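# Four arms place an axle into the empty green saddle

## Task

Put the axle into the green saddle that is currently empty, so that every other object is still where it was at the start. It only counts if the axle stays there without a robot holding it, so release it and move the arms away at the end.

## Robot and tools

Setup: four identical i2rt Big YAM arms named arm1, arm2, arm3 and arm4. Each has six revolute joints, a two-finger gripper and a wrist camera. A fixed overhead camera, cam_high, is mounted in the room. Each hand reaches roughly 1.0 m from its joint-1 axis. Objects may occasionally be nudged by an outside push.

Frames: there is one common scene frame with its origin on the floor and +z upward. The hand point is midway between the fingertips. The hand's z axis runs along the fingers, and the fingers open and close along its y axis. Robot feet poses are not printed. With joints 1 and 6 at zero and the hand level and pointing forward, the wrist camera sits above the hand and looks toward the fingertips.

Tool execute_actions: the argument actions is a list holding exactly one action, or nothing. An empty list just returns the state and images. An action is an object keyed by robot name; each robot entry contains joints, which maps joint names to absolute targets. These are never offsets. Each arm has its own separate set. Angles are in radians; the gripper is in metres. Ranges, with the done-tolerance in brackets:
- joint1_rad: -2.879 to 2.879 (0.045). Turns the arm about its base; positive is counter-clockwise seen from above; 0 points the arm the way its foot faces.
- joint2_rad: 0 to 3.141 (0.14). Shoulder; 0 has the upper arm roughly level pointing backward, and increasing lifts it up and then forward.
- joint3_rad: 0 to 3.019 (0.09). Elbow; 0 is fully folded, and larger values open it.
- joint4_rad: -1.692 to 1.57 (0.055). Hand pitch; positive tilts the fingers up.
- joint5_rad: -1.57 to 1.57 (0.03). Sideways hand swing; positive goes to the arm's right.
- joint6_rad: -2.094 to 2.094 (0.035). Hand roll; positive is clockwise when viewed from behind the hand.
- gripper_m: 0 to 0.093 (0.003). Fingertip gap. Grip force tops out near 50 to 62 N per pad, and is lower on some grippers.
An unknown key or an out-of-range number rejects the whole call, and nothing moves. All motions in one action begin together but may finish at different times. Joints run at different speeds, so the hand's path can sweep wide. One action lasts at most 15 s. The optional cameras argument lists the images wanted: arm1_cam_wrist to arm4_cam_wrist, cam_high or all. Omitted, null or all gives every camera; [] gives none. The pictures line gives the order of the returned images.

Results: joint_positions reports the actual angles. joint_status says how each commanded joint finished:
- off_target: the joint stopped short and may still be pushing.
- contact_stop or time_out: the joint now holds where it stopped. A joint that timed out may keep a target within 0.375, 0.375, 0.113, 0.225, 0.075, 0.3 rad (joints 1 to 6) and carry on pushing, moving on its own once the way clears.
- not_followed, with the line joint command not followed and a cause: a self- or inter-arm collision check refused that arm's joint targets. Gripper targets still run, and the refused targets can be retried on every later action.
on_its_own lists joints not commanded in this call; held at is the target being held, not the actual position. Joints or arms left out of an action may still be driving toward old targets. To relieve a push, send a joint its reported position. Tiny target changes may not move a joint, and a joint carrying a load can sag. If a result reports a stop, the remaining execute_actions, wait and finished_scene calls in that reply are skipped.

Tool wait: seconds from 0 to 10. Issues no command and returns state and images.

Tool zoom_image: camera is one of the five camera names. region is [x0, y0, x1, y1] in image pixels with (0,0) at the top left, at most 504 by 504. Only works on a camera's latest full image.

Tool finished_scene: scene is an integer, 1 or 2. It ends the current scene permanently once the last command has been held, and reports success. Replying without any tool call ends everything.

Cameras: all images are 504x504. Wrist cameras are fisheye (D=[0.2,0,0,0], theta_max_deg=48.248), and their poses are computed from joint readings, so joint errors add up. cam_high is pinhole+radial with fovy 94.882 deg, at pos_world about [0.0665, 0.1794, 2.1182]; its pose may be off by up to about 2.3 deg and 9 mm. Per-camera errors are roughly 0.5% in focal length, 1.5 px in principal point, and 0.5 deg and 2.5 mm in pose.

Cautions: these arms do not stop on contact and can press hard. Hard contact between two arms fails the run. The collision check may react too late, and between arms it ignores fingers, gripper housings and wrist cameras. Robots do not wait for one another. Sustained loads heat the motors: a MOTOR HOT warning appears from 85 °C. At 100 °C an OVER-TEMPERATURE FAULT releases that arm and its gripper, which then falls, and its unfinished joints read limit_stop_at_motor_heat; resend the targets afterwards. The robot keeps holding its last command while you are thinking. Avoid dropping, slamming, or knocking anything off the work area or onto the floor, and do not disturb the other objects. Faster robot motion is better.

Each tool is called after "Call:" as name(argument=value, ...) on one line, values as JSON.

## Session

Call:
execute_actions(actions=[])

Scene clock: 0.00 s.
arm1.joint_positions: joint1_rad=+0.880 joint2_rad=+0.599 joint3_rad=+1.417 joint4_rad=-1.211 joint5_rad=-0.025 joint6_rad=+0.064 gripper_m=+0.094
arm1.joint_status: not commanded
arm1.hand: x=-0.4594 y=+0.1993 z=+1.3528 quat_wxyz=(-0.531, -0.305, -0.773, +0.162) (m; scene frame)
arm2.joint_positions: joint1_rad=+0.842 joint2_rad=+0.459 joint3_rad=+1.431 joint4_rad=-1.348 joint5_rad=-0.128 joint6_rad=-0.158 gripper_m=+0.094
arm2.joint_status: not commanded
arm2.hand: x=-0.7688 y=-0.2615 z=+1.3888 quat_wxyz=(-0.195, +0.801, -0.201, -0.529) (m; scene frame)
arm3.joint_positions: joint1_rad=+0.637 joint2_rad=+0.615 joint3_rad=+1.330 joint4_rad=-1.398 joint5_rad=-0.298 joint6_rad=-0.460 gripper_m=+0.094
arm3.joint_status: not commanded
arm3.hand: x=+0.8000 y=+0.1901 z=+1.3337 quat_wxyz=(-0.412, -0.171, -0.877, +0.179) (m; scene frame)
arm4.joint_positions: joint1_rad=+0.769 joint2_rad=+0.450 joint3_rad=+1.461 joint4_rad=-1.252 joint5_rad=+0.036 joint6_rad=+0.104 gripper_m=+0.095
arm4.joint_status: not commanded
arm4.hand: x=+0.5460 y=-0.2403 z=+1.3924 quat_wxyz=(-0.218, +0.701, -0.349, -0.582) (m; scene frame)
pictures: arm1_cam_wrist, arm2_cam_wrist, arm3_cam_wrist, arm4_cam_wrist, cam_high
Images, in order (width x height): arm1_cam_wrist 504x504, arm2_cam_wrist 504x504, arm3_cam_wrist 504x504, arm4_cam_wrist 504x504, cam_high 504x504.

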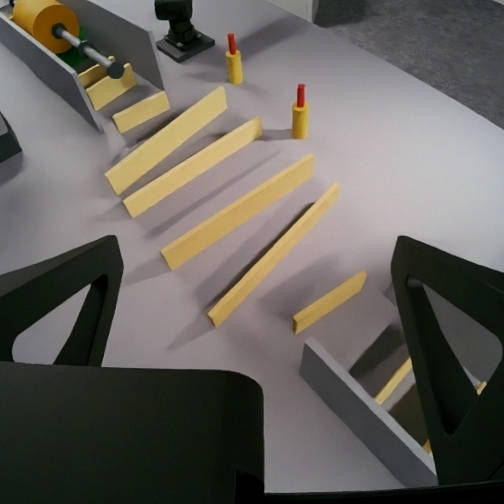

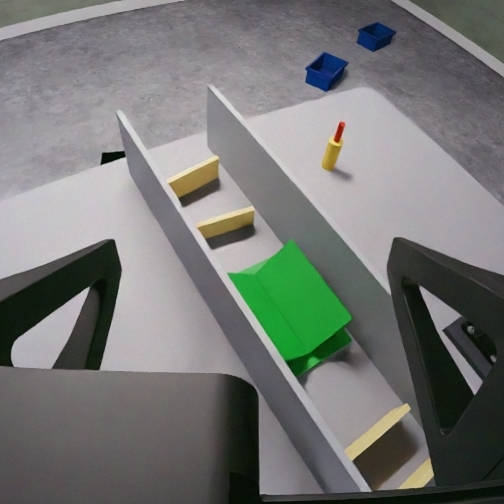

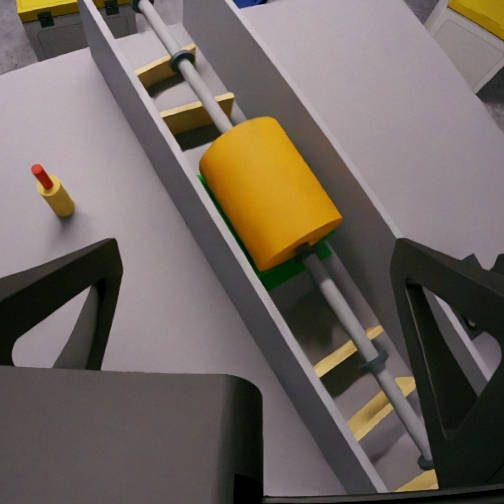

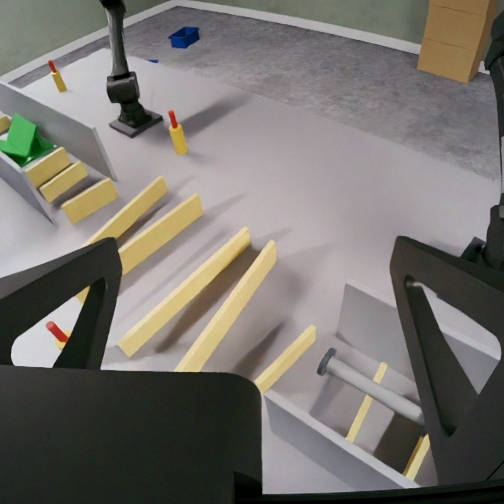

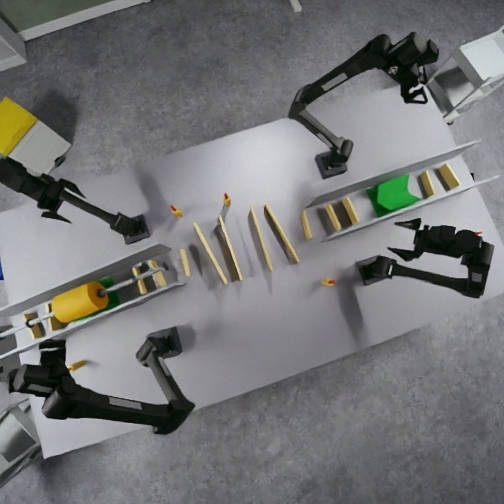

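Call:
zoom_image(camera="cam_high", region=[0, 190, 250, 400])

Call:
zoom_image(camera="cam_high", region=[250, 110, 504, 320])

Call:
execute_actions(actions=[{"arm1":{"joints":{"joint2_rad":0.9,"joint3_rad":1.4,"joint4_rad":-1.2,"joint5_rad":0,"joint6_rad":0}},"arm2":{"joints":{"joint2_rad":0.6,"joint3_rad":1.0,"joint4_rad":-0.9,"joint5_rad":0,"joint6_rad":0}},"arm3":{"joints":{"joint1_rad":0.9,"joint2_rad":1.2,"joint3_rad":1.4,"joint4_rad":-1.6,"joint5_rad":0,"joint6_rad":0}},"arm4":{"joints":{"joint1_rad":-0.3,"joint2_rad":1.0,"joint3_rad":1.1,"joint4_rad":-1.5,"joint5_rad":0,"joint6_rad":0}}}])

Region (0, 190, 250, 400) of cam_high's 504x504 image, scaled by 2.016, with more detail than that image has; it fills the top 423 rows of this view, and the rest is white.

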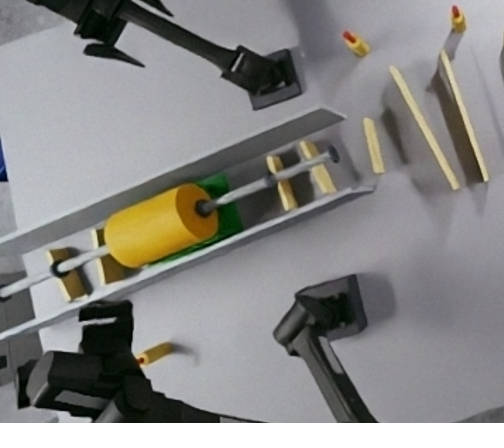

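Region (250, 110, 504, 320) of cam_high's 504x504 image, scaled by 1.984, with more detail than that image has; it fills the top 417 rows of this view, and the rest is white.

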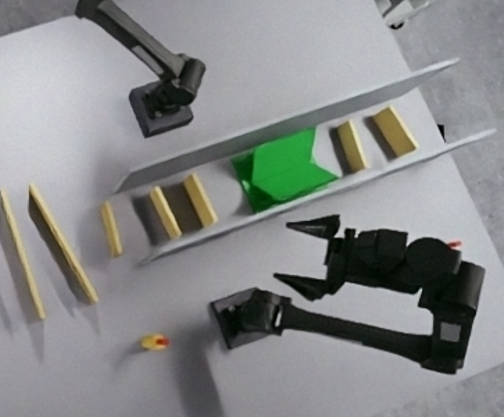

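Scene clock: 2.30 s.
arm1.joint_positions: joint1_rad=+0.880 joint2_rad=+0.905 joint3_rad=+1.377 joint4_rad=-1.211 joint5_rad=-0.003 joint6_rad=+0.015 gripper_m=+0.094
arm1.joint_status: all done
arm1.hand: x=-0.3642 y=+0.1145 z=+1.2468 quat_wxyz=(-0.382, -0.321, -0.856, +0.133) (m; scene frame)
arm2.joint_positions: joint1_rad=+0.842 joint2_rad=+0.602 joint3_rad=+0.995 joint4_rad=-0.917 joint5_rad=-0.004 joint6_rad=-0.010 gripper_m=+0.094
arm2.joint_status: all done
arm2.hand: x=-0.8724 y=-0.1389 z=+1.2279 quat_wxyz=(-0.180, +0.810, -0.307, -0.466) (m; scene frame)
arm3.joint_positions: joint1_rad=+0.894 joint2_rad=+1.218 joint3_rad=+1.368 joint4_rad=-1.588 joint5_rad=-0.004 joint6_rad=-0.013 gripper_m=+0.094
arm3.joint_status: all done
arm3.hand: x=+0.9086 y=+0.1074 z=+1.1532 quat_wxyz=(-0.068, -0.349, -0.934, +0.020) (m; scene frame)
arm4.joint_positions: joint1_rad=-0.297 joint2_rad=+1.005 joint3_rad=+1.083 joint4_rad=-1.489 joint5_rad=-0.001 joint6_rad=+0.011 gripper_m=+0.095
arm4.joint_status: all done
arm4.hand: x=+0.7260 y=-0.0665 z=+1.0429 quat_wxyz=(-0.059, +0.595, -0.800, -0.054) (m; scene frame)
pictures: arm1_cam_wrist, arm2_cam_wrist, arm3_cam_wrist, arm4_cam_wrist, cam_high
camera_calibration (this result's frames):
arm1_cam_wrist: T_world_to_cam=[[-0.65189, -0.758255, -0.00943109, -0.140984], [-0.743491, 0.641545, -0.188788, -0.105945], [0.1492, -0.116057, -0.981973, 1.41462], [0, 0, 0, 1]] pos_world=[-0.381737, 0.125244, 1.36779]
arm2_cam_wrist: T_world_to_cam=[[0.665108, 0.746746, -0.0012701, 0.686645], [0.686696, -0.612289, -0.391855, 0.998057], [-0.293394, 0.259753, -0.920026, 1.03058], [0, 0, 0, 1]] pos_world=[-0.83969, -0.169346, 1.34012]
arm3_cam_wrist: T_world_to_cam=[[-0.645429, -0.763512, -0.0216783, 0.692907], [-0.68164, 0.562948, 0.467394, 0.0261922], [-0.344657, 0.316446, -0.883783, 1.42714], [0, 0, 0, 1]] pos_world=[0.956951, 0.0626836, 1.26406]
arm4_cam_wrist: T_world_to_cam=[[0.95819, -0.285837, -0.0130358, -0.700542], [-0.248022, -0.852418, 0.460293, -0.351484], [-0.142681, -0.437815, -0.887671, 1.12507], [0, 0, 0, 1]] pos_world=[0.744603, -0.00727779, 1.15135]
Images, in order (width x height): arm1_cam_wrist 504x504, arm2_cam_wrist 504x504, arm3_cam_wrist 504x504, arm4_cam_wrist 504x504, cam_high 504x504.

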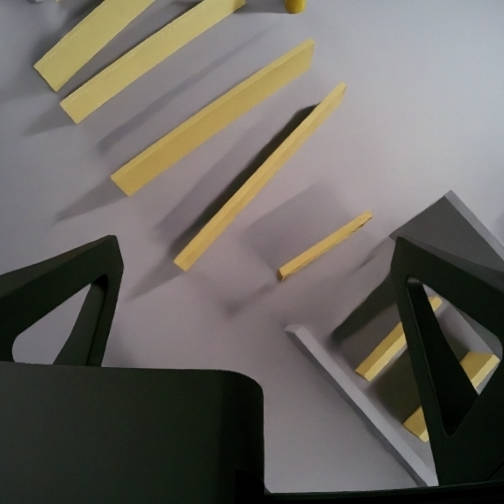

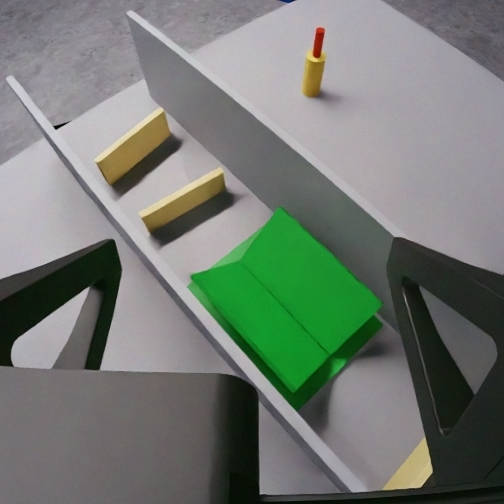

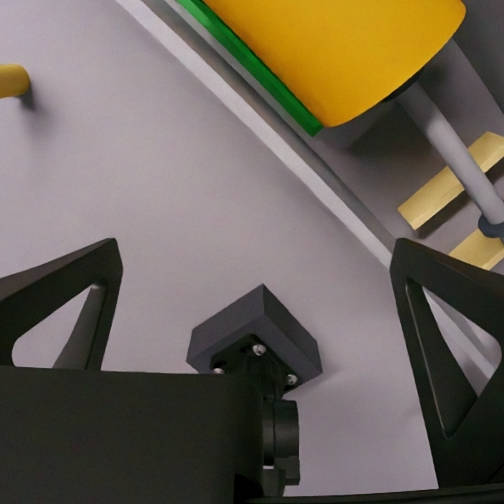

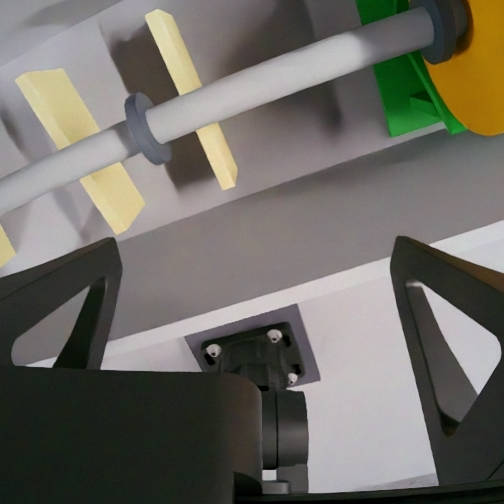

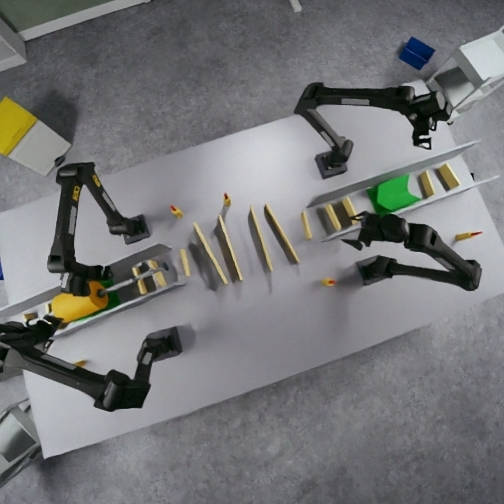

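Call:
execute_actions(actions=[{"arm1":{"joints":{"joint4_rad":-0.2}},"arm2":{"joints":{"joint3_rad":1.7}},"arm3":{"joints":{"joint2_rad":0.6}},"arm4":{"joints":{"joint1_rad":0.5}}}], cameras=["arm4_cam_wrist"])

Scene clock: 5.00 s.
arm1.joint_positions: joint1_rad=+0.880 joint2_rad=+0.905 joint3_rad=+1.377 joint4_rad=-0.223 joint5_rad=-0.003 joint6_rad=+0.015 gripper_m=+0.094
arm1.joint_status: all done
arm1.hand: x=-0.3216 y=+0.0773 z=+1.4731 quat_wxyz=(-0.745, -0.216, -0.574, +0.264) (m; scene frame)
arm2.joint_positions: joint1_rad=+0.842 joint2_rad=+0.592 joint3_rad=+1.688 joint4_rad=-0.908 joint5_rad=-0.004 joint6_rad=-0.010 gripper_m=+0.094
arm2.joint_status: all done
arm2.hand: x=-0.7597 y=-0.2409 z=+1.5877 quat_wxyz=(-0.280, +0.596, -0.225, -0.718) (m; scene frame)
arm3.joint_positions: joint1_rad=+0.894 joint2_rad=+0.590 joint3_rad=+1.374 joint4_rad=-1.591 joint5_rad=-0.004 joint6_rad=-0.013 gripper_m=+0.094
arm3.joint_status: all done
arm3.hand: x=+0.7727 y=+0.2269 z=+1.3191 quat_wxyz=(-0.354, -0.325, -0.867, +0.131) (m; scene frame)
arm4.joint_positions: joint1_rad=+0.497 joint2_rad=+1.005 joint3_rad=+1.083 joint4_rad=-1.489 joint5_rad=-0.001 joint6_rad=+0.009 gripper_m=+0.095
arm4.joint_status: all done
arm4.hand: x=+0.4985 y=-0.0930 z=+1.0460 quat_wxyz=(-0.038, +0.858, -0.507, -0.076) (m; scene frame)
pictures: arm4_cam_wrist
camera_calibration (this result's frames):
arm4_cam_wrist: T_world_to_cam=[[0.874719, 0.484552, -0.00877903, -0.381273], [0.435944, -0.7788, 0.451024, -0.75632], [0.211707, -0.398346, -0.892469, 0.915773], [0, 0, 0, 1]] pos_world=[0.469344, -0.0394813, 1.15507]
Images, in order (width x height): arm4_cam_wrist 504x504.

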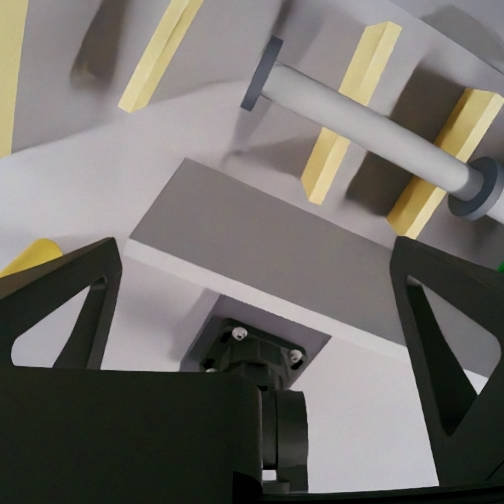

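Call:
execute_actions(actions=[{"arm3":{"joints":{"joint1_rad":0.975,"joint2_rad":1.93,"joint3_rad":1.918,"joint4_rad":-1.56,"joint6_rad":-0.621}},"arm4":{"joints":{"joint1_rad":-0.436,"joint2_rad":1.25,"joint3_rad":1.222,"joint4_rad":-1.54,"joint6_rad":-2.0}},"arm1":{"joints":{"joint2_rad":0.7,"joint4_rad":-1.5,"joint6_rad":-0.68}}}], cameras=["arm3_cam_wrist","arm4_cam_wrist","cam_high"])

Scene clock: 12.37 s.
arm1.joint_positions: joint1_rad=+0.880 joint2_rad=+0.704 joint3_rad=+1.388 joint4_rad=-1.486 joint5_rad=-0.002 joint6_rad=-0.665 gripper_m=+0.094
arm1.joint_status: all done
arm1.hand: x=-0.4553 y=+0.1913 z=+1.2605 quat_wxyz=(-0.293, -0.017, -0.927, +0.235) (m; scene frame)
arm2.joint_positions: joint1_rad=+0.842 joint2_rad=+0.592 joint3_rad=+1.688 joint4_rad=-0.908 joint5_rad=-0.004 joint6_rad=-0.010 gripper_m=+0.094
arm2.joint_status: not commanded
arm2.hand: x=-0.7597 y=-0.2409 z=+1.5877 quat_wxyz=(-0.280, +0.596, -0.225, -0.718) (m; scene frame)
arm3.joint_positions: joint1_rad=+0.968 joint2_rad=+1.953 joint3_rad=+1.907 joint4_rad=-1.564 joint5_rad=-0.004 joint6_rad=-0.608 gripper_m=+0.094
arm3.joint_status: all done
arm3.hand: x=+1.1123 y=-0.0138 z=+1.0263 quat_wxyz=(+0.009, -0.023, -1.000, -0.013) (m; scene frame)
arm4.joint_positions: joint1_rad=-0.435 joint2_rad=+1.264 joint3_rad=+1.188 joint4_rad=-1.532 joint5_rad=+0.000 joint6_rad=-1.989 gripper_m=+0.095
arm4.joint_status: all done
arm4.hand: x=+0.7833 y=-0.0368 z=+1.0060 quat_wxyz=(+0.015, +1.000, +0.000, -0.015) (m; scene frame)
pictures: arm3_cam_wrist, arm4_cam_wrist, cam_high
camera_calibration (this result's frames):
arm3_cam_wrist: T_world_to_cam=[[-0.0356648, -0.998594, -0.0392171, 0.0655775], [-0.798532, 0.00488028, 0.601932, 0.276841], [-0.600894, 0.0527839, -0.797584, 1.61639], [0, 0, 0, 1]] pos_world=[1.19469, -0.0211854, 1.12514]
arm4_cam_wrist: T_world_to_cam=[[-0.0018274, 0.99966, -0.0260034, 0.06487], [0.820503, 0.0163635, 0.571408, -1.21173], [0.571639, -0.0202916, -0.820254, 0.50153], [0, 0, 0, 1]] pos_world=[0.707652, -0.034843, 1.10546]
Images, in order (width x height): arm3_cam_wrist 504x504, arm4_cam_wrist 504x504, cam_high 504x504.

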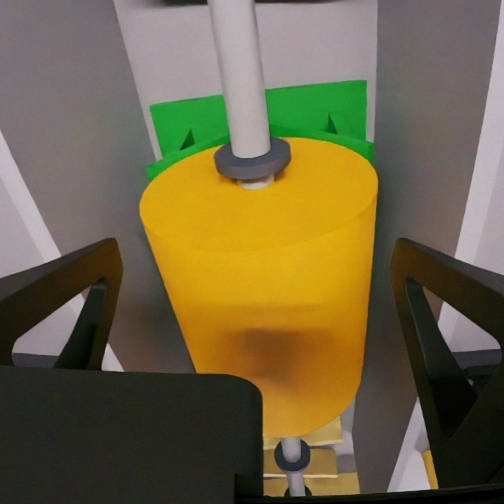

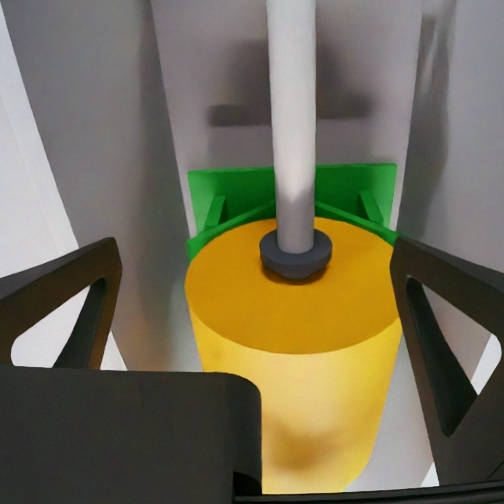

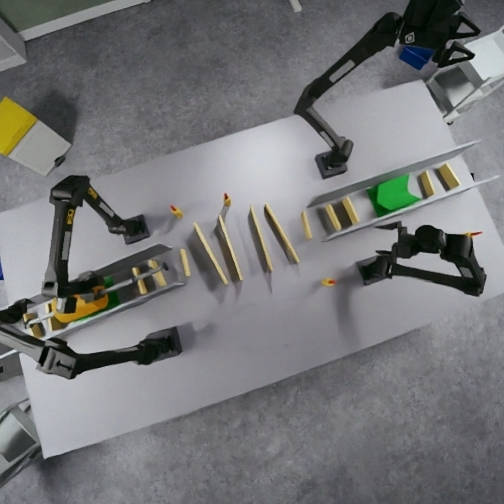

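Call:
execute_actions(actions=[{"arm3":{"joints":{"joint1_rad":1.035,"joint2_rad":2.03,"joint3_rad":1.84,"joint4_rad":-1.35,"joint6_rad":-0.56}},"arm4":{"joints":{"joint1_rad":-0.398,"joint2_rad":1.30,"joint3_rad":1.06,"joint4_rad":-1.30,"joint6_rad":-1.99}}}], cameras=["arm3_cam_wrist","arm4_cam_wrist"])

Scene clock: 14.23 s.
arm1.joint_positions: joint1_rad=+0.880 joint2_rad=+0.704 joint3_rad=+1.388 joint4_rad=-1.486 joint5_rad=-0.002 joint6_rad=-0.665 gripper_m=+0.094
arm1.joint_status: not commanded
arm1.hand: x=-0.4553 y=+0.1913 z=+1.2605 quat_wxyz=(-0.293, -0.017, -0.927, +0.235) (m; scene frame)
arm2.joint_positions: joint1_rad=+0.842 joint2_rad=+0.592 joint3_rad=+1.688 joint4_rad=-0.908 joint5_rad=-0.004 joint6_rad=-0.010 gripper_m=+0.094
arm2.joint_status: not commanded
arm2.hand: x=-0.7597 y=-0.2409 z=+1.5877 quat_wxyz=(-0.280, +0.596, -0.225, -0.718) (m; scene frame)
arm3.joint_positions: joint1_rad=+1.043 joint2_rad=+2.024 joint3_rad=+1.845 joint4_rad=-1.364 joint5_rad=-0.003 joint6_rad=-0.573 gripper_m=+0.094
arm3.joint_status: all done
arm3.hand: x=+1.1669 y=+0.0042 z=+0.9610 quat_wxyz=(-0.019, -0.003, -1.000, +0.006) (m; scene frame)
arm4.joint_positions: joint1_rad=-0.402 joint2_rad=+1.302 joint3_rad=+1.056 joint4_rad=-1.313 joint5_rad=+0.000 joint6_rad=-1.989 gripper_m=+0.095
arm4.joint_status: all done
arm4.hand: x=+0.7782 y=-0.0171 z=+0.9438 quat_wxyz=(-0.008, +1.000, +0.016, -0.005) (m; scene frame)
pictures: arm3_cam_wrist, arm4_cam_wrist
camera_calibration (this result's frames):
arm3_cam_wrist: T_world_to_cam=[[0.00457699, -0.99999, -0.000132398, -0.00150044], [-0.830235, -0.00387382, 0.5574, 0.439484], [-0.557394, -0.00244129, -0.830244, 1.57706], [0, 0, 0, 1]] pos_world=[1.24392, 0.00405211, 1.06437]
arm4_cam_wrist: T_world_to_cam=[[-0.0342331, 0.999232, 0.0190405, 0.0262314], [0.80883, 0.0165092, 0.587811, -1.1787], [0.587045, 0.0355231, -0.808774, 0.431981], [0, 0, 0, 1]] pos_world=[0.70067, -0.0220972, 1.04173]
Images, in order (width x height): arm3_cam_wrist 504x504, arm4_cam_wrist 504x504.

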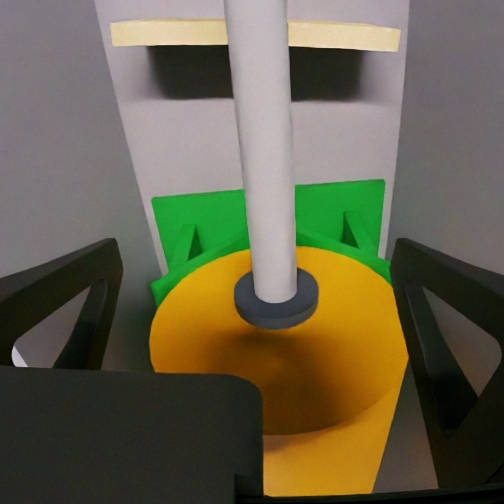

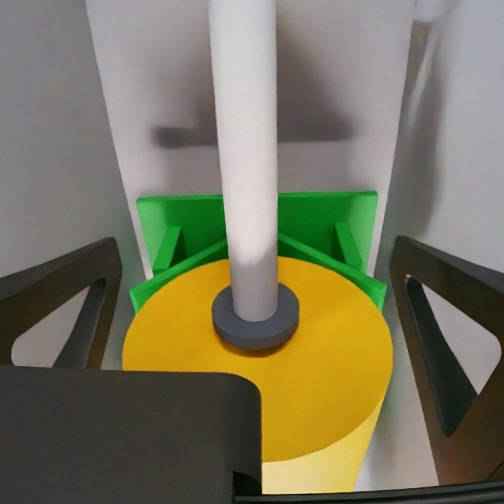

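Call:
execute_actions(actions=[{"arm3":{"joints":{"joint1_rad":1.024,"joint2_rad":2.125,"joint3_rad":1.75,"joint4_rad":-1.185}},"arm4":{"joints":{"joint2_rad":1.392,"joint3_rad":0.905,"joint4_rad":-1.07}}}], cameras=["arm3_cam_wrist","arm4_cam_wrist"])

Scene clock: 15.90 s.
arm1.joint_positions: joint1_rad=+0.880 joint2_rad=+0.704 joint3_rad=+1.388 joint4_rad=-1.486 joint5_rad=-0.002 joint6_rad=-0.665 gripper_m=+0.094
arm1.joint_status: not commanded
arm1.hand: x=-0.4553 y=+0.1913 z=+1.2605 quat_wxyz=(-0.293, -0.017, -0.927, +0.235) (m; scene frame)
arm2.joint_positions: joint1_rad=+0.842 joint2_rad=+0.592 joint3_rad=+1.688 joint4_rad=-0.908 joint5_rad=-0.004 joint6_rad=-0.010 gripper_m=+0.094
arm2.joint_status: not commanded
arm2.hand: x=-0.7597 y=-0.2409 z=+1.5877 quat_wxyz=(-0.280, +0.596, -0.225, -0.718) (m; scene frame)
arm3.joint_positions: joint1_rad=+1.033 joint2_rad=+2.130 joint3_rad=+1.750 joint4_rad=-1.198 joint5_rad=-0.003 joint6_rad=-0.573 gripper_m=+0.094
arm3.joint_status: all done
arm3.hand: x=+1.1661 y=-0.0020 z=+0.8618 quat_wxyz=(-0.004, -0.008, -1.000, -0.003) (m; scene frame)
arm4.joint_positions: joint1_rad=-0.402 joint2_rad=+1.402 joint3_rad=+0.897 joint4_rad=-1.083 joint5_rad=+0.000 joint6_rad=-1.989 gripper_m=+0.095
arm4.joint_status: all done
arm4.hand: x=+0.7750 y=-0.0214 z=+0.8533 quat_wxyz=(+0.006, +1.000, +0.017, -0.011) (m; scene frame)
pictures: arm3_cam_wrist, arm4_cam_wrist
camera_calibration (this result's frames):
arm3_cam_wrist: T_world_to_cam=[[-0.00577874, -0.999795, -0.0193959, 0.020961], [-0.813807, -0.00656948, 0.581098, 0.454505], [-0.581106, 0.0191425, -0.813602, 1.50755], [0, 0, 0, 1]] pos_world=[1.24605, -0.00491576, 0.96284]
arm4_cam_wrist: T_world_to_cam=[[-0.034591, 0.999371, -0.00777881, 0.0553149], [0.815257, 0.0327186, 0.578174, -1.11926], [0.578065, 0.0136579, -0.815876, 0.373284], [0, 0, 0, 1]] pos_world=[0.698612, -0.0237578, 0.95211]
Images, in order (width x height): arm3_cam_wrist 504x504, arm4_cam_wrist 504x504.

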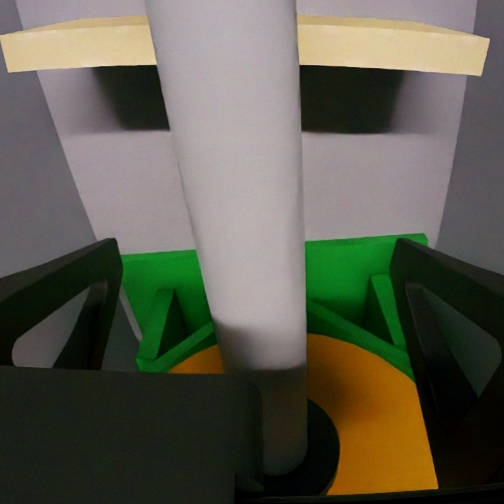

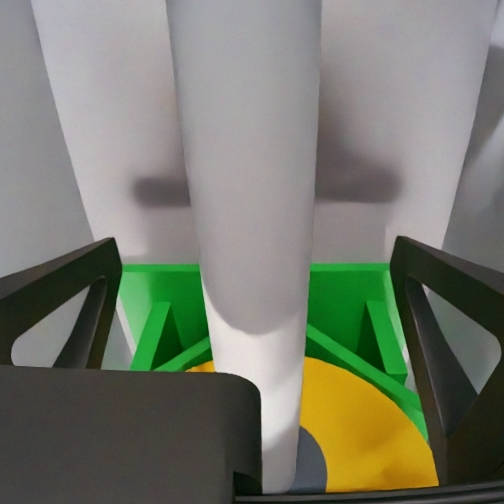

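Call:
execute_actions(actions=[{"arm3":{"joints":{"gripper_m":0}},"arm4":{"joints":{"gripper_m":0}}}], cameras=[])

Call:
execute_actions(actions=[{"arm3":{"joints":{"joint2_rad":2.04,"joint3_rad":1.85,"joint4_rad":-1.36}},"arm4":{"joints":{"joint2_rad":1.30,"joint3_rad":1.06,"joint4_rad":-1.31}}}], cameras=["arm3_cam_wrist","arm4_cam_wrist"])

Scene clock: 16.87 s.
arm1.joint_positions: joint1_rad=+0.880 joint2_rad=+0.704 joint3_rad=+1.388 joint4_rad=-1.486 joint5_rad=-0.002 joint6_rad=-0.665 gripper_m=+0.094
arm1.joint_status: not commanded
arm1.hand: x=-0.4553 y=+0.1913 z=+1.2605 quat_wxyz=(-0.293, -0.017, -0.927, +0.235) (m; scene frame)
arm2.joint_positions: joint1_rad=+0.842 joint2_rad=+0.592 joint3_rad=+1.688 joint4_rad=-0.908 joint5_rad=-0.004 joint6_rad=-0.010 gripper_m=+0.094
arm2.joint_status: not commanded
arm2.hand: x=-0.7597 y=-0.2409 z=+1.5877 quat_wxyz=(-0.280, +0.596, -0.225, -0.718) (m; scene frame)
arm3.joint_positions: joint1_rad=+1.032 joint2_rad=+2.130 joint3_rad=+1.750 joint4_rad=-1.193 joint5_rad=+0.005 joint6_rad=-0.624 gripper_m=+0.023
arm3.joint_status: gripper_m off_target (ended at +0.023, target +0.000)
arm3.hand: x=+1.1659 y=-0.0040 z=+0.8618 quat_wxyz=(-0.004, +0.017, -1.000, +0.001) (m; scene frame)
arm4.joint_positions: joint1_rad=-0.401 joint2_rad=+1.401 joint3_rad=+0.897 joint4_rad=-1.077 joint5_rad=-0.002 joint6_rad=-2.007 gripper_m=+0.022
arm4.joint_status: gripper_m off_target (ended at +0.022, target +0.000)
arm4.hand: x=+0.7749 y=-0.0197 z=+0.8536 quat_wxyz=(+0.002, +1.000, +0.026, -0.010) (m; scene frame)
pictures: none
No camera images: the call's "cameras" was empty. Leave "cameras" out to get every camera's image.

Scene clock: 17.83 s.
arm1.joint_positions: joint1_rad=+0.880 joint2_rad=+0.704 joint3_rad=+1.388 joint4_rad=-1.486 joint5_rad=-0.002 joint6_rad=-0.665 gripper_m=+0.094
arm1.joint_status: not commanded
arm1.hand: x=-0.4553 y=+0.1913 z=+1.2605 quat_wxyz=(-0.293, -0.017, -0.927, +0.235) (m; scene frame)
arm2.joint_positions: joint1_rad=+0.842 joint2_rad=+0.592 joint3_rad=+1.688 joint4_rad=-0.908 joint5_rad=-0.004 joint6_rad=-0.010 gripper_m=+0.094
arm2.joint_status: not commanded
arm2.hand: x=-0.7597 y=-0.2409 z=+1.5877 quat_wxyz=(-0.280, +0.596, -0.225, -0.718) (m; scene frame)
arm3.joint_positions: joint1_rad=+1.031 joint2_rad=+2.107 joint3_rad=+1.788 joint4_rad=-1.325 joint5_rad=+0.009 joint6_rad=-0.647 gripper_m=+0.023
arm3.joint_status: all done
arm3.hand: x=+1.1517 y=+0.0038 z=+0.8898 quat_wxyz=(+0.026, +0.028, -0.999, -0.017) (m; scene frame)
arm4.joint_positions: joint1_rad=-0.384 joint2_rad=+1.330 joint3_rad=+0.997 joint4_rad=-1.280 joint5_rad=-0.021 joint6_rad=-2.020 gripper_m=+0.022
arm4.joint_status: all done
arm4.hand: x=+0.7641 y=-0.0246 z=+0.9128 quat_wxyz=(+0.013, +0.999, +0.041, -0.025) (m; scene frame)
pictures: arm3_cam_wrist, arm4_cam_wrist
camera_calibration (this result's frames):
arm3_cam_wrist: T_world_to_cam=[[0.0660813, -0.996576, -0.0497044, -0.0286514], [-0.773937, -0.0826326, 0.627848, 0.33934], [-0.629805, -0.00302095, -0.776747, 1.54525], [0, 0, 0, 1]] pos_world=[1.23773, 0.00415539, 0.985791]
arm4_cam_wrist: T_world_to_cam=[[-0.0838002, 0.996274, -0.0203651, 0.10765], [0.828598, 0.0810198, 0.55395, -1.13162], [0.553537, 0.0295467, -0.832301, 0.462342], [0, 0, 0, 1]] pos_world=[0.690753, -0.029226, 1.01386]
Images, in order (width x height): arm3_cam_wrist 504x504, arm4_cam_wrist 504x504.

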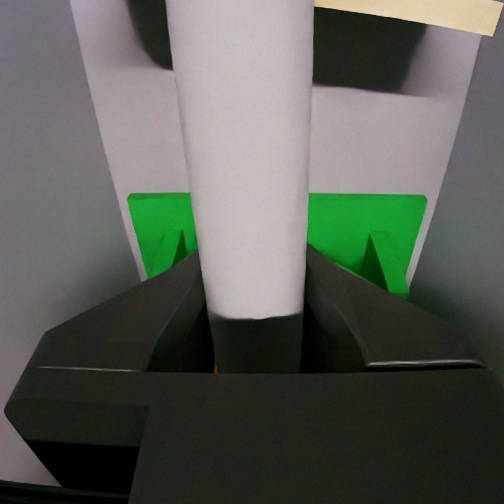

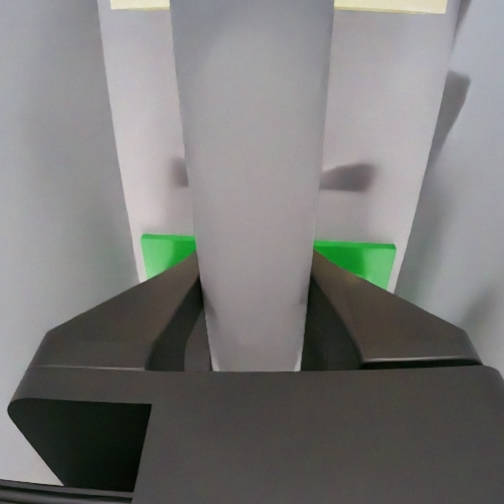

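Call:
execute_actions(actions=[{"arm3":{"joints":{"joint2_rad":1.96,"joint3_rad":2.05,"joint4_rad":-1.52,"joint6_rad":-0.62}},"arm4":{"joints":{"joint2_rad":1.245,"joint3_rad":1.25,"joint4_rad":-1.48}}}], cameras=["cam_high"])

Scene clock: 19.50 s.
arm1.joint_positions: joint1_rad=+0.880 joint2_rad=+0.704 joint3_rad=+1.388 joint4_rad=-1.486 joint5_rad=-0.002 joint6_rad=-0.665 gripper_m=+0.094
arm1.joint_status: not commanded
arm1.hand: x=-0.4553 y=+0.1913 z=+1.2605 quat_wxyz=(-0.293, -0.017, -0.927, +0.235) (m; scene frame)
arm2.joint_positions: joint1_rad=+0.842 joint2_rad=+0.592 joint3_rad=+1.688 joint4_rad=-0.908 joint5_rad=-0.004 joint6_rad=-0.010 gripper_m=+0.094
arm2.joint_status: not commanded
arm2.hand: x=-0.7597 y=-0.2409 z=+1.5877 quat_wxyz=(-0.280, +0.596, -0.225, -0.718) (m; scene frame)
arm3.joint_positions: joint1_rad=+1.031 joint2_rad=+2.014 joint3_rad=+1.970 joint4_rad=-1.504 joint5_rad=-0.008 joint6_rad=-0.653 gripper_m=+0.022
arm3.joint_status: all done
arm3.hand: x=+1.1638 y=-0.0018 z=+1.0149 quat_wxyz=(-0.018, +0.031, -0.999, +0.004) (m; scene frame)
arm4.joint_positions: joint1_rad=-0.387 joint2_rad=+1.268 joint3_rad=+1.183 joint4_rad=-1.472 joint5_rad=+0.003 joint6_rad=-1.995 gripper_m=+0.022
arm4.joint_status: all done
arm4.hand: x=+0.7737 y=-0.0178 z=+1.0027 quat_wxyz=(-0.008, +1.000, +0.027, -0.003) (m; scene frame)
pictures: cam_high
Images, in order (width x height): cam_high 504x504.

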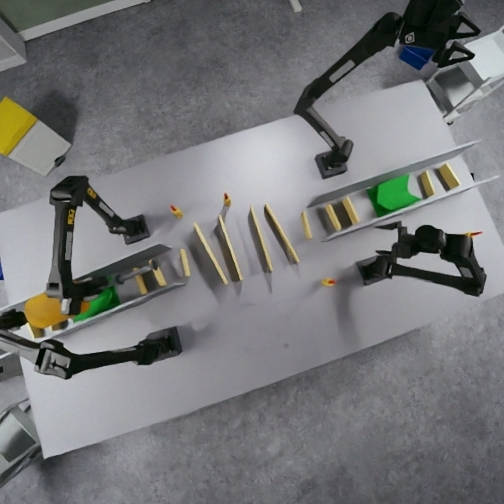

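Call:
execute_actions(actions=[{"arm3":{"joints":{"joint1_rad":0.875,"joint2_rad":1.715,"joint3_rad":1.64,"joint4_rad":-1.385,"joint6_rad":-0.76}},"arm4":{"joints":{"joint1_rad":-0.007,"joint2_rad":1.19,"joint3_rad":1.2,"joint4_rad":-1.49,"joint6_rad":-1.58}}}], cameras=[])

Call:
execute_actions(actions=[{"arm3":{"joints":{"joint1_rad":0.68,"joint2_rad":1.50,"joint3_rad":1.355,"joint4_rad":-1.325,"joint6_rad":-0.95}},"arm4":{"joints":{"joint1_rad":0.362,"joint2_rad":1.25,"joint3_rad":1.255,"joint4_rad":-1.48,"joint6_rad":-1.2}}}], cameras=["cam_high","arm3_cam_wrist"])

Scene clock: 21.33 s.
arm1.joint_positions: joint1_rad=+0.880 joint2_rad=+0.704 joint3_rad=+1.388 joint4_rad=-1.486 joint5_rad=-0.002 joint6_rad=-0.665 gripper_m=+0.094
arm1.joint_status: not commanded
arm1.hand: x=-0.4553 y=+0.1913 z=+1.2605 quat_wxyz=(-0.293, -0.017, -0.927, +0.235) (m; scene frame)
arm2.joint_positions: joint1_rad=+0.842 joint2_rad=+0.592 joint3_rad=+1.688 joint4_rad=-0.908 joint5_rad=-0.004 joint6_rad=-0.010 gripper_m=+0.094
arm2.joint_status: not commanded
arm2.hand: x=-0.7597 y=-0.2409 z=+1.5877 quat_wxyz=(-0.280, +0.596, -0.225, -0.718) (m; scene frame)
arm3.joint_positions: joint1_rad=+0.870 joint2_rad=+1.768 joint3_rad=+1.621 joint4_rad=-1.404 joint5_rad=-0.007 joint6_rad=-0.752 gripper_m=+0.022
arm3.joint_status: all done
arm3.hand: x=+1.0365 y=-0.0219 z=+1.0188 quat_wxyz=(-0.015, +0.000, -1.000, +0.004) (m; scene frame)
arm4.joint_positions: joint1_rad=-0.017 joint2_rad=+1.213 joint3_rad=+1.168 joint4_rad=-1.506 joint5_rad=-0.008 joint6_rad=-1.560 gripper_m=+0.022
arm4.joint_status: all done
arm4.hand: x=+0.6426 y=-0.0116 z=+1.0167 quat_wxyz=(-0.012, +1.000, -0.005, -0.011) (m; scene frame)
pictures: none
No camera images: the call's "cameras" was empty. Leave "cameras" out to get every camera's image.

Scene clock: 22.40 s.
arm1.joint_positions: joint1_rad=+0.880 joint2_rad=+0.704 joint3_rad=+1.388 joint4_rad=-1.486 joint5_rad=-0.002 joint6_rad=-0.665 gripper_m=+0.094
arm1.joint_status: not commanded
arm1.hand: x=-0.4553 y=+0.1913 z=+1.2605 quat_wxyz=(-0.293, -0.017, -0.927, +0.235) (m; scene frame)
arm2.joint_positions: joint1_rad=+0.842 joint2_rad=+0.592 joint3_rad=+1.688 joint4_rad=-0.908 joint5_rad=-0.004 joint6_rad=-0.010 gripper_m=+0.094
arm2.joint_status: not commanded
arm2.hand: x=-0.7597 y=-0.2409 z=+1.5877 quat_wxyz=(-0.280, +0.596, -0.225, -0.718) (m; scene frame)
arm3.joint_positions: joint1_rad=+0.672 joint2_rad=+1.552 joint3_rad=+1.341 joint4_rad=-1.328 joint5_rad=-0.010 joint6_rad=-0.960 gripper_m=+0.022
arm3.joint_status: all done
arm3.hand: x=+0.9087 y=-0.0267 z=+1.0156 quat_wxyz=(-0.019, +0.005, -1.000, +0.011) (m; scene frame)
arm4.joint_positions: joint1_rad=+0.361 joint2_rad=+1.267 joint3_rad=+1.179 joint4_rad=-1.491 joint5_rad=-0.006 joint6_rad=-1.193 gripper_m=+0.022
arm4.joint_status: all done
arm4.hand: x=+0.5129 y=-0.0241 z=+1.0054 quat_wxyz=(+0.003, +1.000, +0.000, -0.008) (m; scene frame)
pictures: arm3_cam_wrist, cam_high
camera_calibration (this result's frames):
arm3_cam_wrist: T_world_to_cam=[[0.020894, -0.999746, 0.00846439, -0.0547876], [-0.831032, -0.0126599, 0.556081, 0.196454], [-0.555832, -0.0186529, -0.831085, 1.47738], [0, 0, 0, 1]] pos_world=[0.985582, -0.0247291, 1.11905]
Images, in order (width x height): arm3_cam_wrist 504x504, cam_high 504x504.

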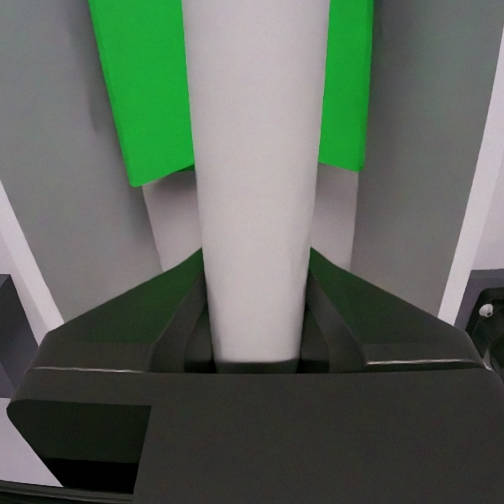

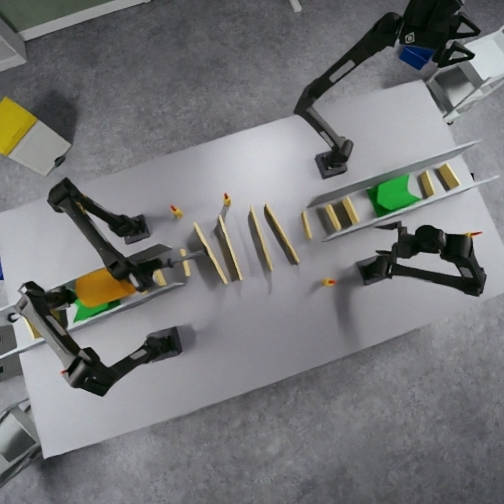

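Call:
execute_actions(actions=[{"arm3":{"joints":{"joint1_rad":0.407,"joint2_rad":1.325,"joint3_rad":1.14,"joint4_rad":-1.31,"joint6_rad":-1.21}},"arm4":{"joints":{"joint1_rad":0.651,"joint2_rad":1.43,"joint3_rad":1.43,"joint4_rad":-1.47,"joint6_rad":-0.91}}}], cameras=[])

Call:
execute_actions(actions=[{"arm3":{"joints":{"joint1_rad":0.062,"joint2_rad":1.26,"joint3_rad":1.075,"joint4_rad":-1.31,"joint6_rad":-1.555}},"arm4":{"joints":{"joint1_rad":0.852,"joint2_rad":1.655,"joint3_rad":1.70,"joint4_rad":-1.51,"joint6_rad":-0.71}}}], cameras=["cam_high","arm1_cam_wrist"])

Scene clock: 23.80 s.
arm1.joint_positions: joint1_rad=+0.880 joint2_rad=+0.704 joint3_rad=+1.388 joint4_rad=-1.486 joint5_rad=-0.002 joint6_rad=-0.665 gripper_m=+0.094
arm1.joint_status: not commanded
arm1.hand: x=-0.4553 y=+0.1913 z=+1.2605 quat_wxyz=(-0.293, -0.017, -0.927, +0.235) (m; scene frame)
arm2.joint_positions: joint1_rad=+0.842 joint2_rad=+0.592 joint3_rad=+1.688 joint4_rad=-0.908 joint5_rad=-0.004 joint6_rad=-0.010 gripper_m=+0.094
arm2.joint_status: not commanded
arm2.hand: x=-0.7597 y=-0.2409 z=+1.5877 quat_wxyz=(-0.280, +0.596, -0.225, -0.718) (m; scene frame)
arm3.joint_positions: joint1_rad=+0.400 joint2_rad=+1.361 joint3_rad=+1.127 joint4_rad=-1.315 joint5_rad=-0.010 joint6_rad=-1.242 gripper_m=+0.022
arm3.joint_status: all done
arm3.hand: x=+0.7709 y=-0.0127 z=+1.0098 quat_wxyz=(-0.014, +0.010, -1.000, +0.009) (m; scene frame)
arm4.joint_positions: joint1_rad=+0.658 joint2_rad=+1.466 joint3_rad=+1.359 joint4_rad=-1.467 joint5_rad=-0.012 joint6_rad=-0.906 gripper_m=+0.022
arm4.joint_status: all done
arm4.hand: x=+0.3742 y=-0.0170 z=+1.0024 quat_wxyz=(+0.003, +1.000, +0.005, -0.011) (m; scene frame)
pictures: none
No camera images: the call's "cameras" was empty. Leave "cameras" out to get every camera's image.

Scene clock: 24.87 s.
arm1.joint_positions: joint1_rad=+0.880 joint2_rad=+0.704 joint3_rad=+1.388 joint4_rad=-1.486 joint5_rad=-0.002 joint6_rad=-0.665 gripper_m=+0.094
arm1.joint_status: not commanded
arm1.hand: x=-0.4553 y=+0.1913 z=+1.2605 quat_wxyz=(-0.293, -0.017, -0.927, +0.235) (m; scene frame)
arm2.joint_positions: joint1_rad=+0.842 joint2_rad=+0.592 joint3_rad=+1.688 joint4_rad=-0.908 joint5_rad=-0.004 joint6_rad=-0.010 gripper_m=+0.094
arm2.joint_status: not commanded
arm2.hand: x=-0.7597 y=-0.2409 z=+1.5877 quat_wxyz=(-0.280, +0.596, -0.225, -0.718) (m; scene frame)
arm3.joint_positions: joint1_rad=+0.066 joint2_rad=+1.303 joint3_rad=+1.060 joint4_rad=-1.312 joint5_rad=-0.007 joint6_rad=-1.580 gripper_m=+0.022
arm3.joint_status: all done
arm3.hand: x=+0.6437 y=-0.0116 z=+1.0032 quat_wxyz=(-0.009, +0.012, -1.000, +0.008) (m; scene frame)
arm4.joint_positions: joint1_rad=+0.858 joint2_rad=+1.693 joint3_rad=+1.622 joint4_rad=-1.502 joint5_rad=-0.003 joint6_rad=-0.712 gripper_m=+0.022
arm4.joint_status: all done
arm4.hand: x=+0.2473 y=-0.0201 z=+1.0015 quat_wxyz=(+0.000, +1.000, +0.008, -0.007) (m; scene frame)
pictures: arm1_cam_wrist, cam_high
camera_calibration (this result's frames):
arm1_cam_wrist: T_world_to_cam=[[-0.168096, -0.886053, 0.432034, -0.453824], [-0.983386, 0.181194, -0.0110059, -0.465621], [-0.0685304, -0.426706, -0.90179, 1.30978], [0, 0, 0, 1]] pos_world=[-0.444411, 0.241146, 1.37209]
Images, in order (width x height): arm1_cam_wrist 504x504, cam_high 504x504.

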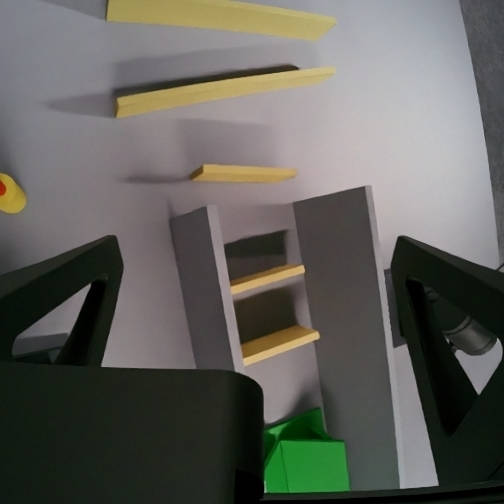

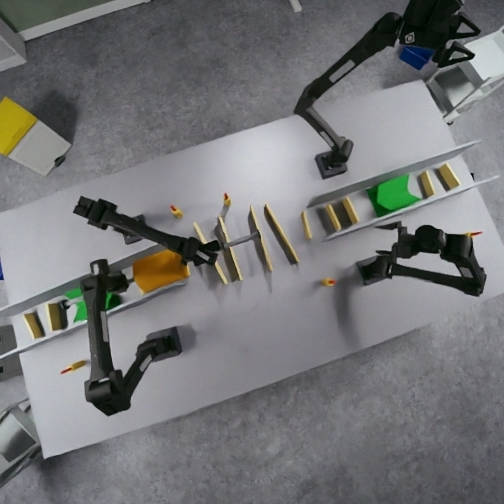

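Call:
execute_actions(actions=[{"arm3":{"joints":{"joint1_rad":-0.362,"joint2_rad":1.36,"joint3_rad":1.19,"joint4_rad":-1.31,"joint6_rad":-1.98}},"arm4":{"joints":{"joint1_rad":1.012,"joint2_rad":2.02,"joint3_rad":2.25,"joint4_rad":-1.685,"joint6_rad":-0.55}},"arm1":{"joints":{"joint1_rad":0.941,"joint2_rad":1.5,"joint3_rad":1.8,"joint4_rad":-1.6,"joint6_rad":-0.65}}}], cameras=[])

Call:
execute_actions(actions=[{"arm1":{"joints":{"joint2_rad":1.835,"joint3_rad":2.09,"joint4_rad":-1.6}}}], cameras=["cam_high","arm1_cam_wrist"])

Scene clock: 27.00 s.
arm1.joint_positions: joint1_rad=+0.936 joint2_rad=+1.514 joint3_rad=+1.775 joint4_rad=-1.588 joint5_rad=-0.002 joint6_rad=-0.665 gripper_m=+0.094
arm1.joint_status: all done
arm1.hand: x=-0.2444 y=+0.0506 z=+1.1411 quat_wxyz=(-0.099, +0.010, -0.992, +0.072) (m; scene frame)
arm2.joint_positions: joint1_rad=+0.842 joint2_rad=+0.592 joint3_rad=+1.688 joint4_rad=-0.908 joint5_rad=-0.004 joint6_rad=-0.010 gripper_m=+0.094
arm2.joint_status: not commanded
arm2.hand: x=-0.7597 y=-0.2409 z=+1.5877 quat_wxyz=(-0.280, +0.596, -0.225, -0.718) (m; scene frame)
arm3.joint_positions: joint1_rad=-0.348 joint2_rad=+1.395 joint3_rad=+1.119 joint4_rad=-1.304 joint5_rad=+0.007 joint6_rad=-2.000 gripper_m=+0.022
arm3.joint_status: all done
arm3.hand: x=+0.4857 y=-0.0064 z=+0.9910 quat_wxyz=(-0.005, +0.015, -1.000, -0.005) (m; scene frame)
arm4.joint_positions: joint1_rad=+1.018 joint2_rad=+2.078 joint3_rad=+2.171 joint4_rad=-1.670 joint5_rad=+0.003 joint6_rad=-0.558 gripper_m=+0.022
arm4.joint_status: all done
joint sent to its limit — the command would take arm4.joint4_rad past its lower limit, so that joint was sent only as far as its limit.
arm4.hand: x=+0.0902 y=-0.0209 z=+0.9966 quat_wxyz=(-0.002, +1.000, +0.011, -0.004) (m; scene frame)
pictures: none
No camera images: the call's "cameras" was empty. Leave "cameras" out to get every camera's image.

Scene clock: 28.23 s.
arm1.joint_positions: joint1_rad=+0.936 joint2_rad=+1.851 joint3_rad=+2.043 joint4_rad=-1.593 joint5_rad=-0.002 joint6_rad=-0.665 gripper_m=+0.094
arm1.joint_status: all done
arm1.hand: x=-0.1549 y=-0.0163 z=+1.0751 quat_wxyz=(-0.069, +0.010, -0.996, +0.050) (m; scene frame)
arm2.joint_positions: joint1_rad=+0.842 joint2_rad=+0.592 joint3_rad=+1.688 joint4_rad=-0.908 joint5_rad=-0.004 joint6_rad=-0.010 gripper_m=+0.094
arm2.joint_status: not commanded
arm2.hand: x=-0.7597 y=-0.2409 z=+1.5877 quat_wxyz=(-0.280, +0.596, -0.225, -0.718) (m; scene frame)
arm3.joint_positions: joint1_rad=-0.348 joint2_rad=+1.395 joint3_rad=+1.119 joint4_rad=-1.304 joint5_rad=+0.007 joint6_rad=-2.000 gripper_m=+0.022
arm3.joint_status: not commanded
arm3.hand: x=+0.4857 y=-0.0064 z=+0.9910 quat_wxyz=(-0.005, +0.015, -1.000, -0.005) (m; scene frame)
arm4.joint_positions: joint1_rad=+1.018 joint2_rad=+2.078 joint3_rad=+2.171 joint4_rad=-1.670 joint5_rad=+0.003 joint6_rad=-0.558 gripper_m=+0.022
arm4.joint_status: not commanded
arm4.hand: x=+0.0902 y=-0.0209 z=+0.9966 quat_wxyz=(-0.002, +1.000, +0.011, -0.004) (m; scene frame)
pictures: arm1_cam_wrist, cam_high
camera_calibration (this result's frames):
arm1_cam_wrist: T_world_to_cam=[[0.0174598, -0.994111, 0.106953, -0.130627], [-0.876228, 0.0363089, 0.480527, -0.64885], [-0.48158, -0.102105, -0.870434, 0.982201], [0, 0, 0, 1]] pos_world=[-0.0932508, -0.00601096, 1.1807]
Images, in order (width x height): arm1_cam_wrist 504x504, cam_high 504x504.

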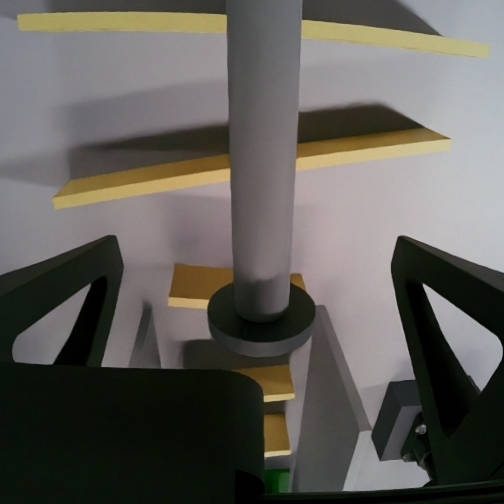

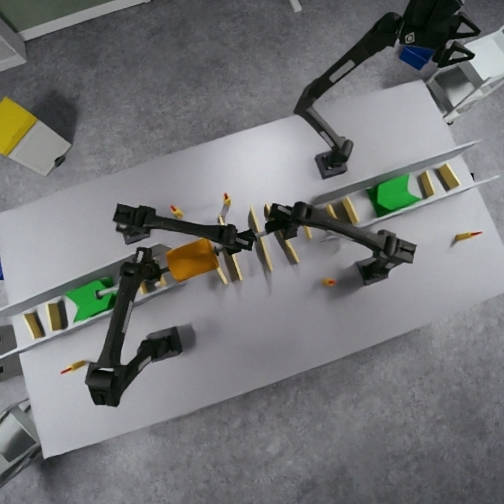

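Call:
execute_actions(actions=[{"arm1":{"joints":{"joint2_rad":1.945,"joint3_rad":2.075,"joint4_rad":-1.65}}}], cameras=["arm1_cam_wrist"])

Scene clock: 29.90 s.
arm1.joint_positions: joint1_rad=+0.936 joint2_rad=+1.944 joint3_rad=+2.043 joint4_rad=-1.637 joint5_rad=-0.002 joint6_rad=-0.665 gripper_m=+0.094
arm1.joint_status: all done
arm1.hand: x=-0.1523 y=-0.0179 z=+1.0193 quat_wxyz=(-0.015, +0.010, -1.000, +0.008) (m; scene frame)
arm2.joint_positions: joint1_rad=+0.842 joint2_rad=+0.592 joint3_rad=+1.688 joint4_rad=-0.908 joint5_rad=-0.004 joint6_rad=-0.010 gripper_m=+0.094
arm2.joint_status: not commanded
arm2.hand: x=-0.7597 y=-0.2409 z=+1.5877 quat_wxyz=(-0.280, +0.596, -0.225, -0.718) (m; scene frame)
arm3.joint_positions: joint1_rad=-0.348 joint2_rad=+1.395 joint3_rad=+1.119 joint4_rad=-1.304 joint5_rad=+0.007 joint6_rad=-2.000 gripper_m=+0.022
arm3.joint_status: not commanded
arm3.hand: x=+0.4857 y=-0.0064 z=+0.9910 quat_wxyz=(-0.005, +0.015, -1.000, -0.005) (m; scene frame)
arm4.joint_positions: joint1_rad=+1.018 joint2_rad=+2.078 joint3_rad=+2.171 joint4_rad=-1.670 joint5_rad=+0.003 joint6_rad=-0.558 gripper_m=+0.022
arm4.joint_status: not commanded
arm4.hand: x=+0.0902 y=-0.0209 z=+0.9966 quat_wxyz=(-0.002, +1.000, +0.011, -0.004) (m; scene frame)
pictures: arm1_cam_wrist
camera_calibration (this result's frames):
arm1_cam_wrist: T_world_to_cam=[[0.0251276, -0.999431, 0.0225011, -0.0392023], [-0.818378, -0.00763841, 0.574629, -0.707575], [-0.57413, -0.0328534, -0.818105, 0.868495], [0, 0, 0, 1]] pos_world=[-0.0794499, -0.0160517, 1.118]
Images, in order (width x height): arm1_cam_wrist 504x504.

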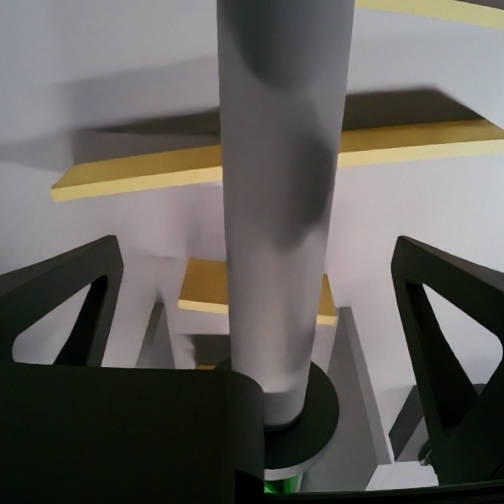

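Call:
execute_actions(actions=[{"arm1":{"joints":{"gripper_m":0}}}], cameras=[])

Call:
execute_actions(actions=[{"arm1":{"joints":{"joint2_rad":1.90,"joint3_rad":2.11}},"arm3":{"joints":{"joint2_rad":1.34,"joint3_rad":1.22}},"arm4":{"joints":{"joint2_rad":2.06,"joint3_rad":2.2}}}], cameras=[])

Call:
execute_actions(actions=[{"arm4":{"joints":{"gripper_m":0.093}}}], cameras=["arm1_cam_wrist","arm4_cam_wrist"])

Scene clock: 30.93 s.
arm1.joint_positions: joint1_rad=+0.936 joint2_rad=+1.944 joint3_rad=+2.043 joint4_rad=-1.636 joint5_rad=+0.001 joint6_rad=-0.659 gripper_m=+0.023
arm1.joint_status: gripper_m off_target (ended at +0.023, target +0.000)
arm1.hand: x=-0.1523 y=-0.0186 z=+1.0196 quat_wxyz=(-0.015, +0.007, -1.000, +0.010) (m; scene frame)
arm2.joint_positions: joint1_rad=+0.842 joint2_rad=+0.592 joint3_rad=+1.688 joint4_rad=-0.908 joint5_rad=-0.004 joint6_rad=-0.010 gripper_m=+0.094
arm2.joint_status: not commanded
arm2.hand: x=-0.7597 y=-0.2409 z=+1.5877 quat_wxyz=(-0.280, +0.596, -0.225, -0.718) (m; scene frame)
arm3.joint_positions: joint1_rad=-0.348 joint2_rad=+1.395 joint3_rad=+1.119 joint4_rad=-1.304 joint5_rad=+0.007 joint6_rad=-1.996 gripper_m=+0.022
arm3.joint_status: not commanded
arm3.hand: x=+0.4857 y=-0.0064 z=+0.9910 quat_wxyz=(-0.005, +0.013, -1.000, -0.005) (m; scene frame)
arm4.joint_positions: joint1_rad=+1.014 joint2_rad=+2.078 joint3_rad=+2.172 joint4_rad=-1.667 joint5_rad=+0.004 joint6_rad=-0.555 gripper_m=+0.022
arm4.joint_status: not commanded
arm4.hand: x=+0.0903 y=-0.0186 z=+0.9971 quat_wxyz=(-0.003, +1.000, +0.008, -0.005) (m; scene frame)
pictures: none
No camera images: the call's "cameras" was empty. Leave "cameras" out to get every camera's image.

Scene clock: 32.53 s.
arm1.joint_positions: joint1_rad=+0.936 joint2_rad=+1.943 joint3_rad=+2.046 joint4_rad=-1.637 joint5_rad=+0.002 joint6_rad=-0.659 gripper_m=+0.023
arm1.joint_status: all done
arm1.hand: x=-0.1523 y=-0.0187 z=+1.0214 quat_wxyz=(-0.016, +0.007, -1.000, +0.011) (m; scene frame)
arm2.joint_positions: joint1_rad=+0.842 joint2_rad=+0.592 joint3_rad=+1.688 joint4_rad=-0.908 joint5_rad=-0.004 joint6_rad=-0.010 gripper_m=+0.094
arm2.joint_status: not commanded
arm2.hand: x=-0.7597 y=-0.2409 z=+1.5877 quat_wxyz=(-0.280, +0.596, -0.225, -0.718) (m; scene frame)
arm3.joint_positions: joint1_rad=-0.348 joint2_rad=+1.395 joint3_rad=+1.119 joint4_rad=-1.304 joint5_rad=+0.007 joint6_rad=-1.996 gripper_m=+0.022
arm3.joint_status: joint3_rad time_out (moved +0.000 of +0.101); the others done
arm3.on_its_own: joint3_rad reads +1.119 and still pushes toward +1.220 since a time_out
arm3.hand: x=+0.4857 y=-0.0064 z=+0.9910 quat_wxyz=(-0.005, +0.013, -1.000, -0.005) (m; scene frame)
arm4.joint_positions: joint1_rad=+1.014 joint2_rad=+2.079 joint3_rad=+2.172 joint4_rad=-1.667 joint5_rad=+0.004 joint6_rad=-0.555 gripper_m=+0.022
arm4.joint_status: all done
arm4.hand: x=+0.0902 y=-0.0186 z=+0.9967 quat_wxyz=(-0.003, +1.000, +0.008, -0.005) (m; scene frame)
pictures: none
No camera images: the call's "cameras" was empty. Leave "cameras" out to get every camera's image.

not run: a stop came earlier in this reply.


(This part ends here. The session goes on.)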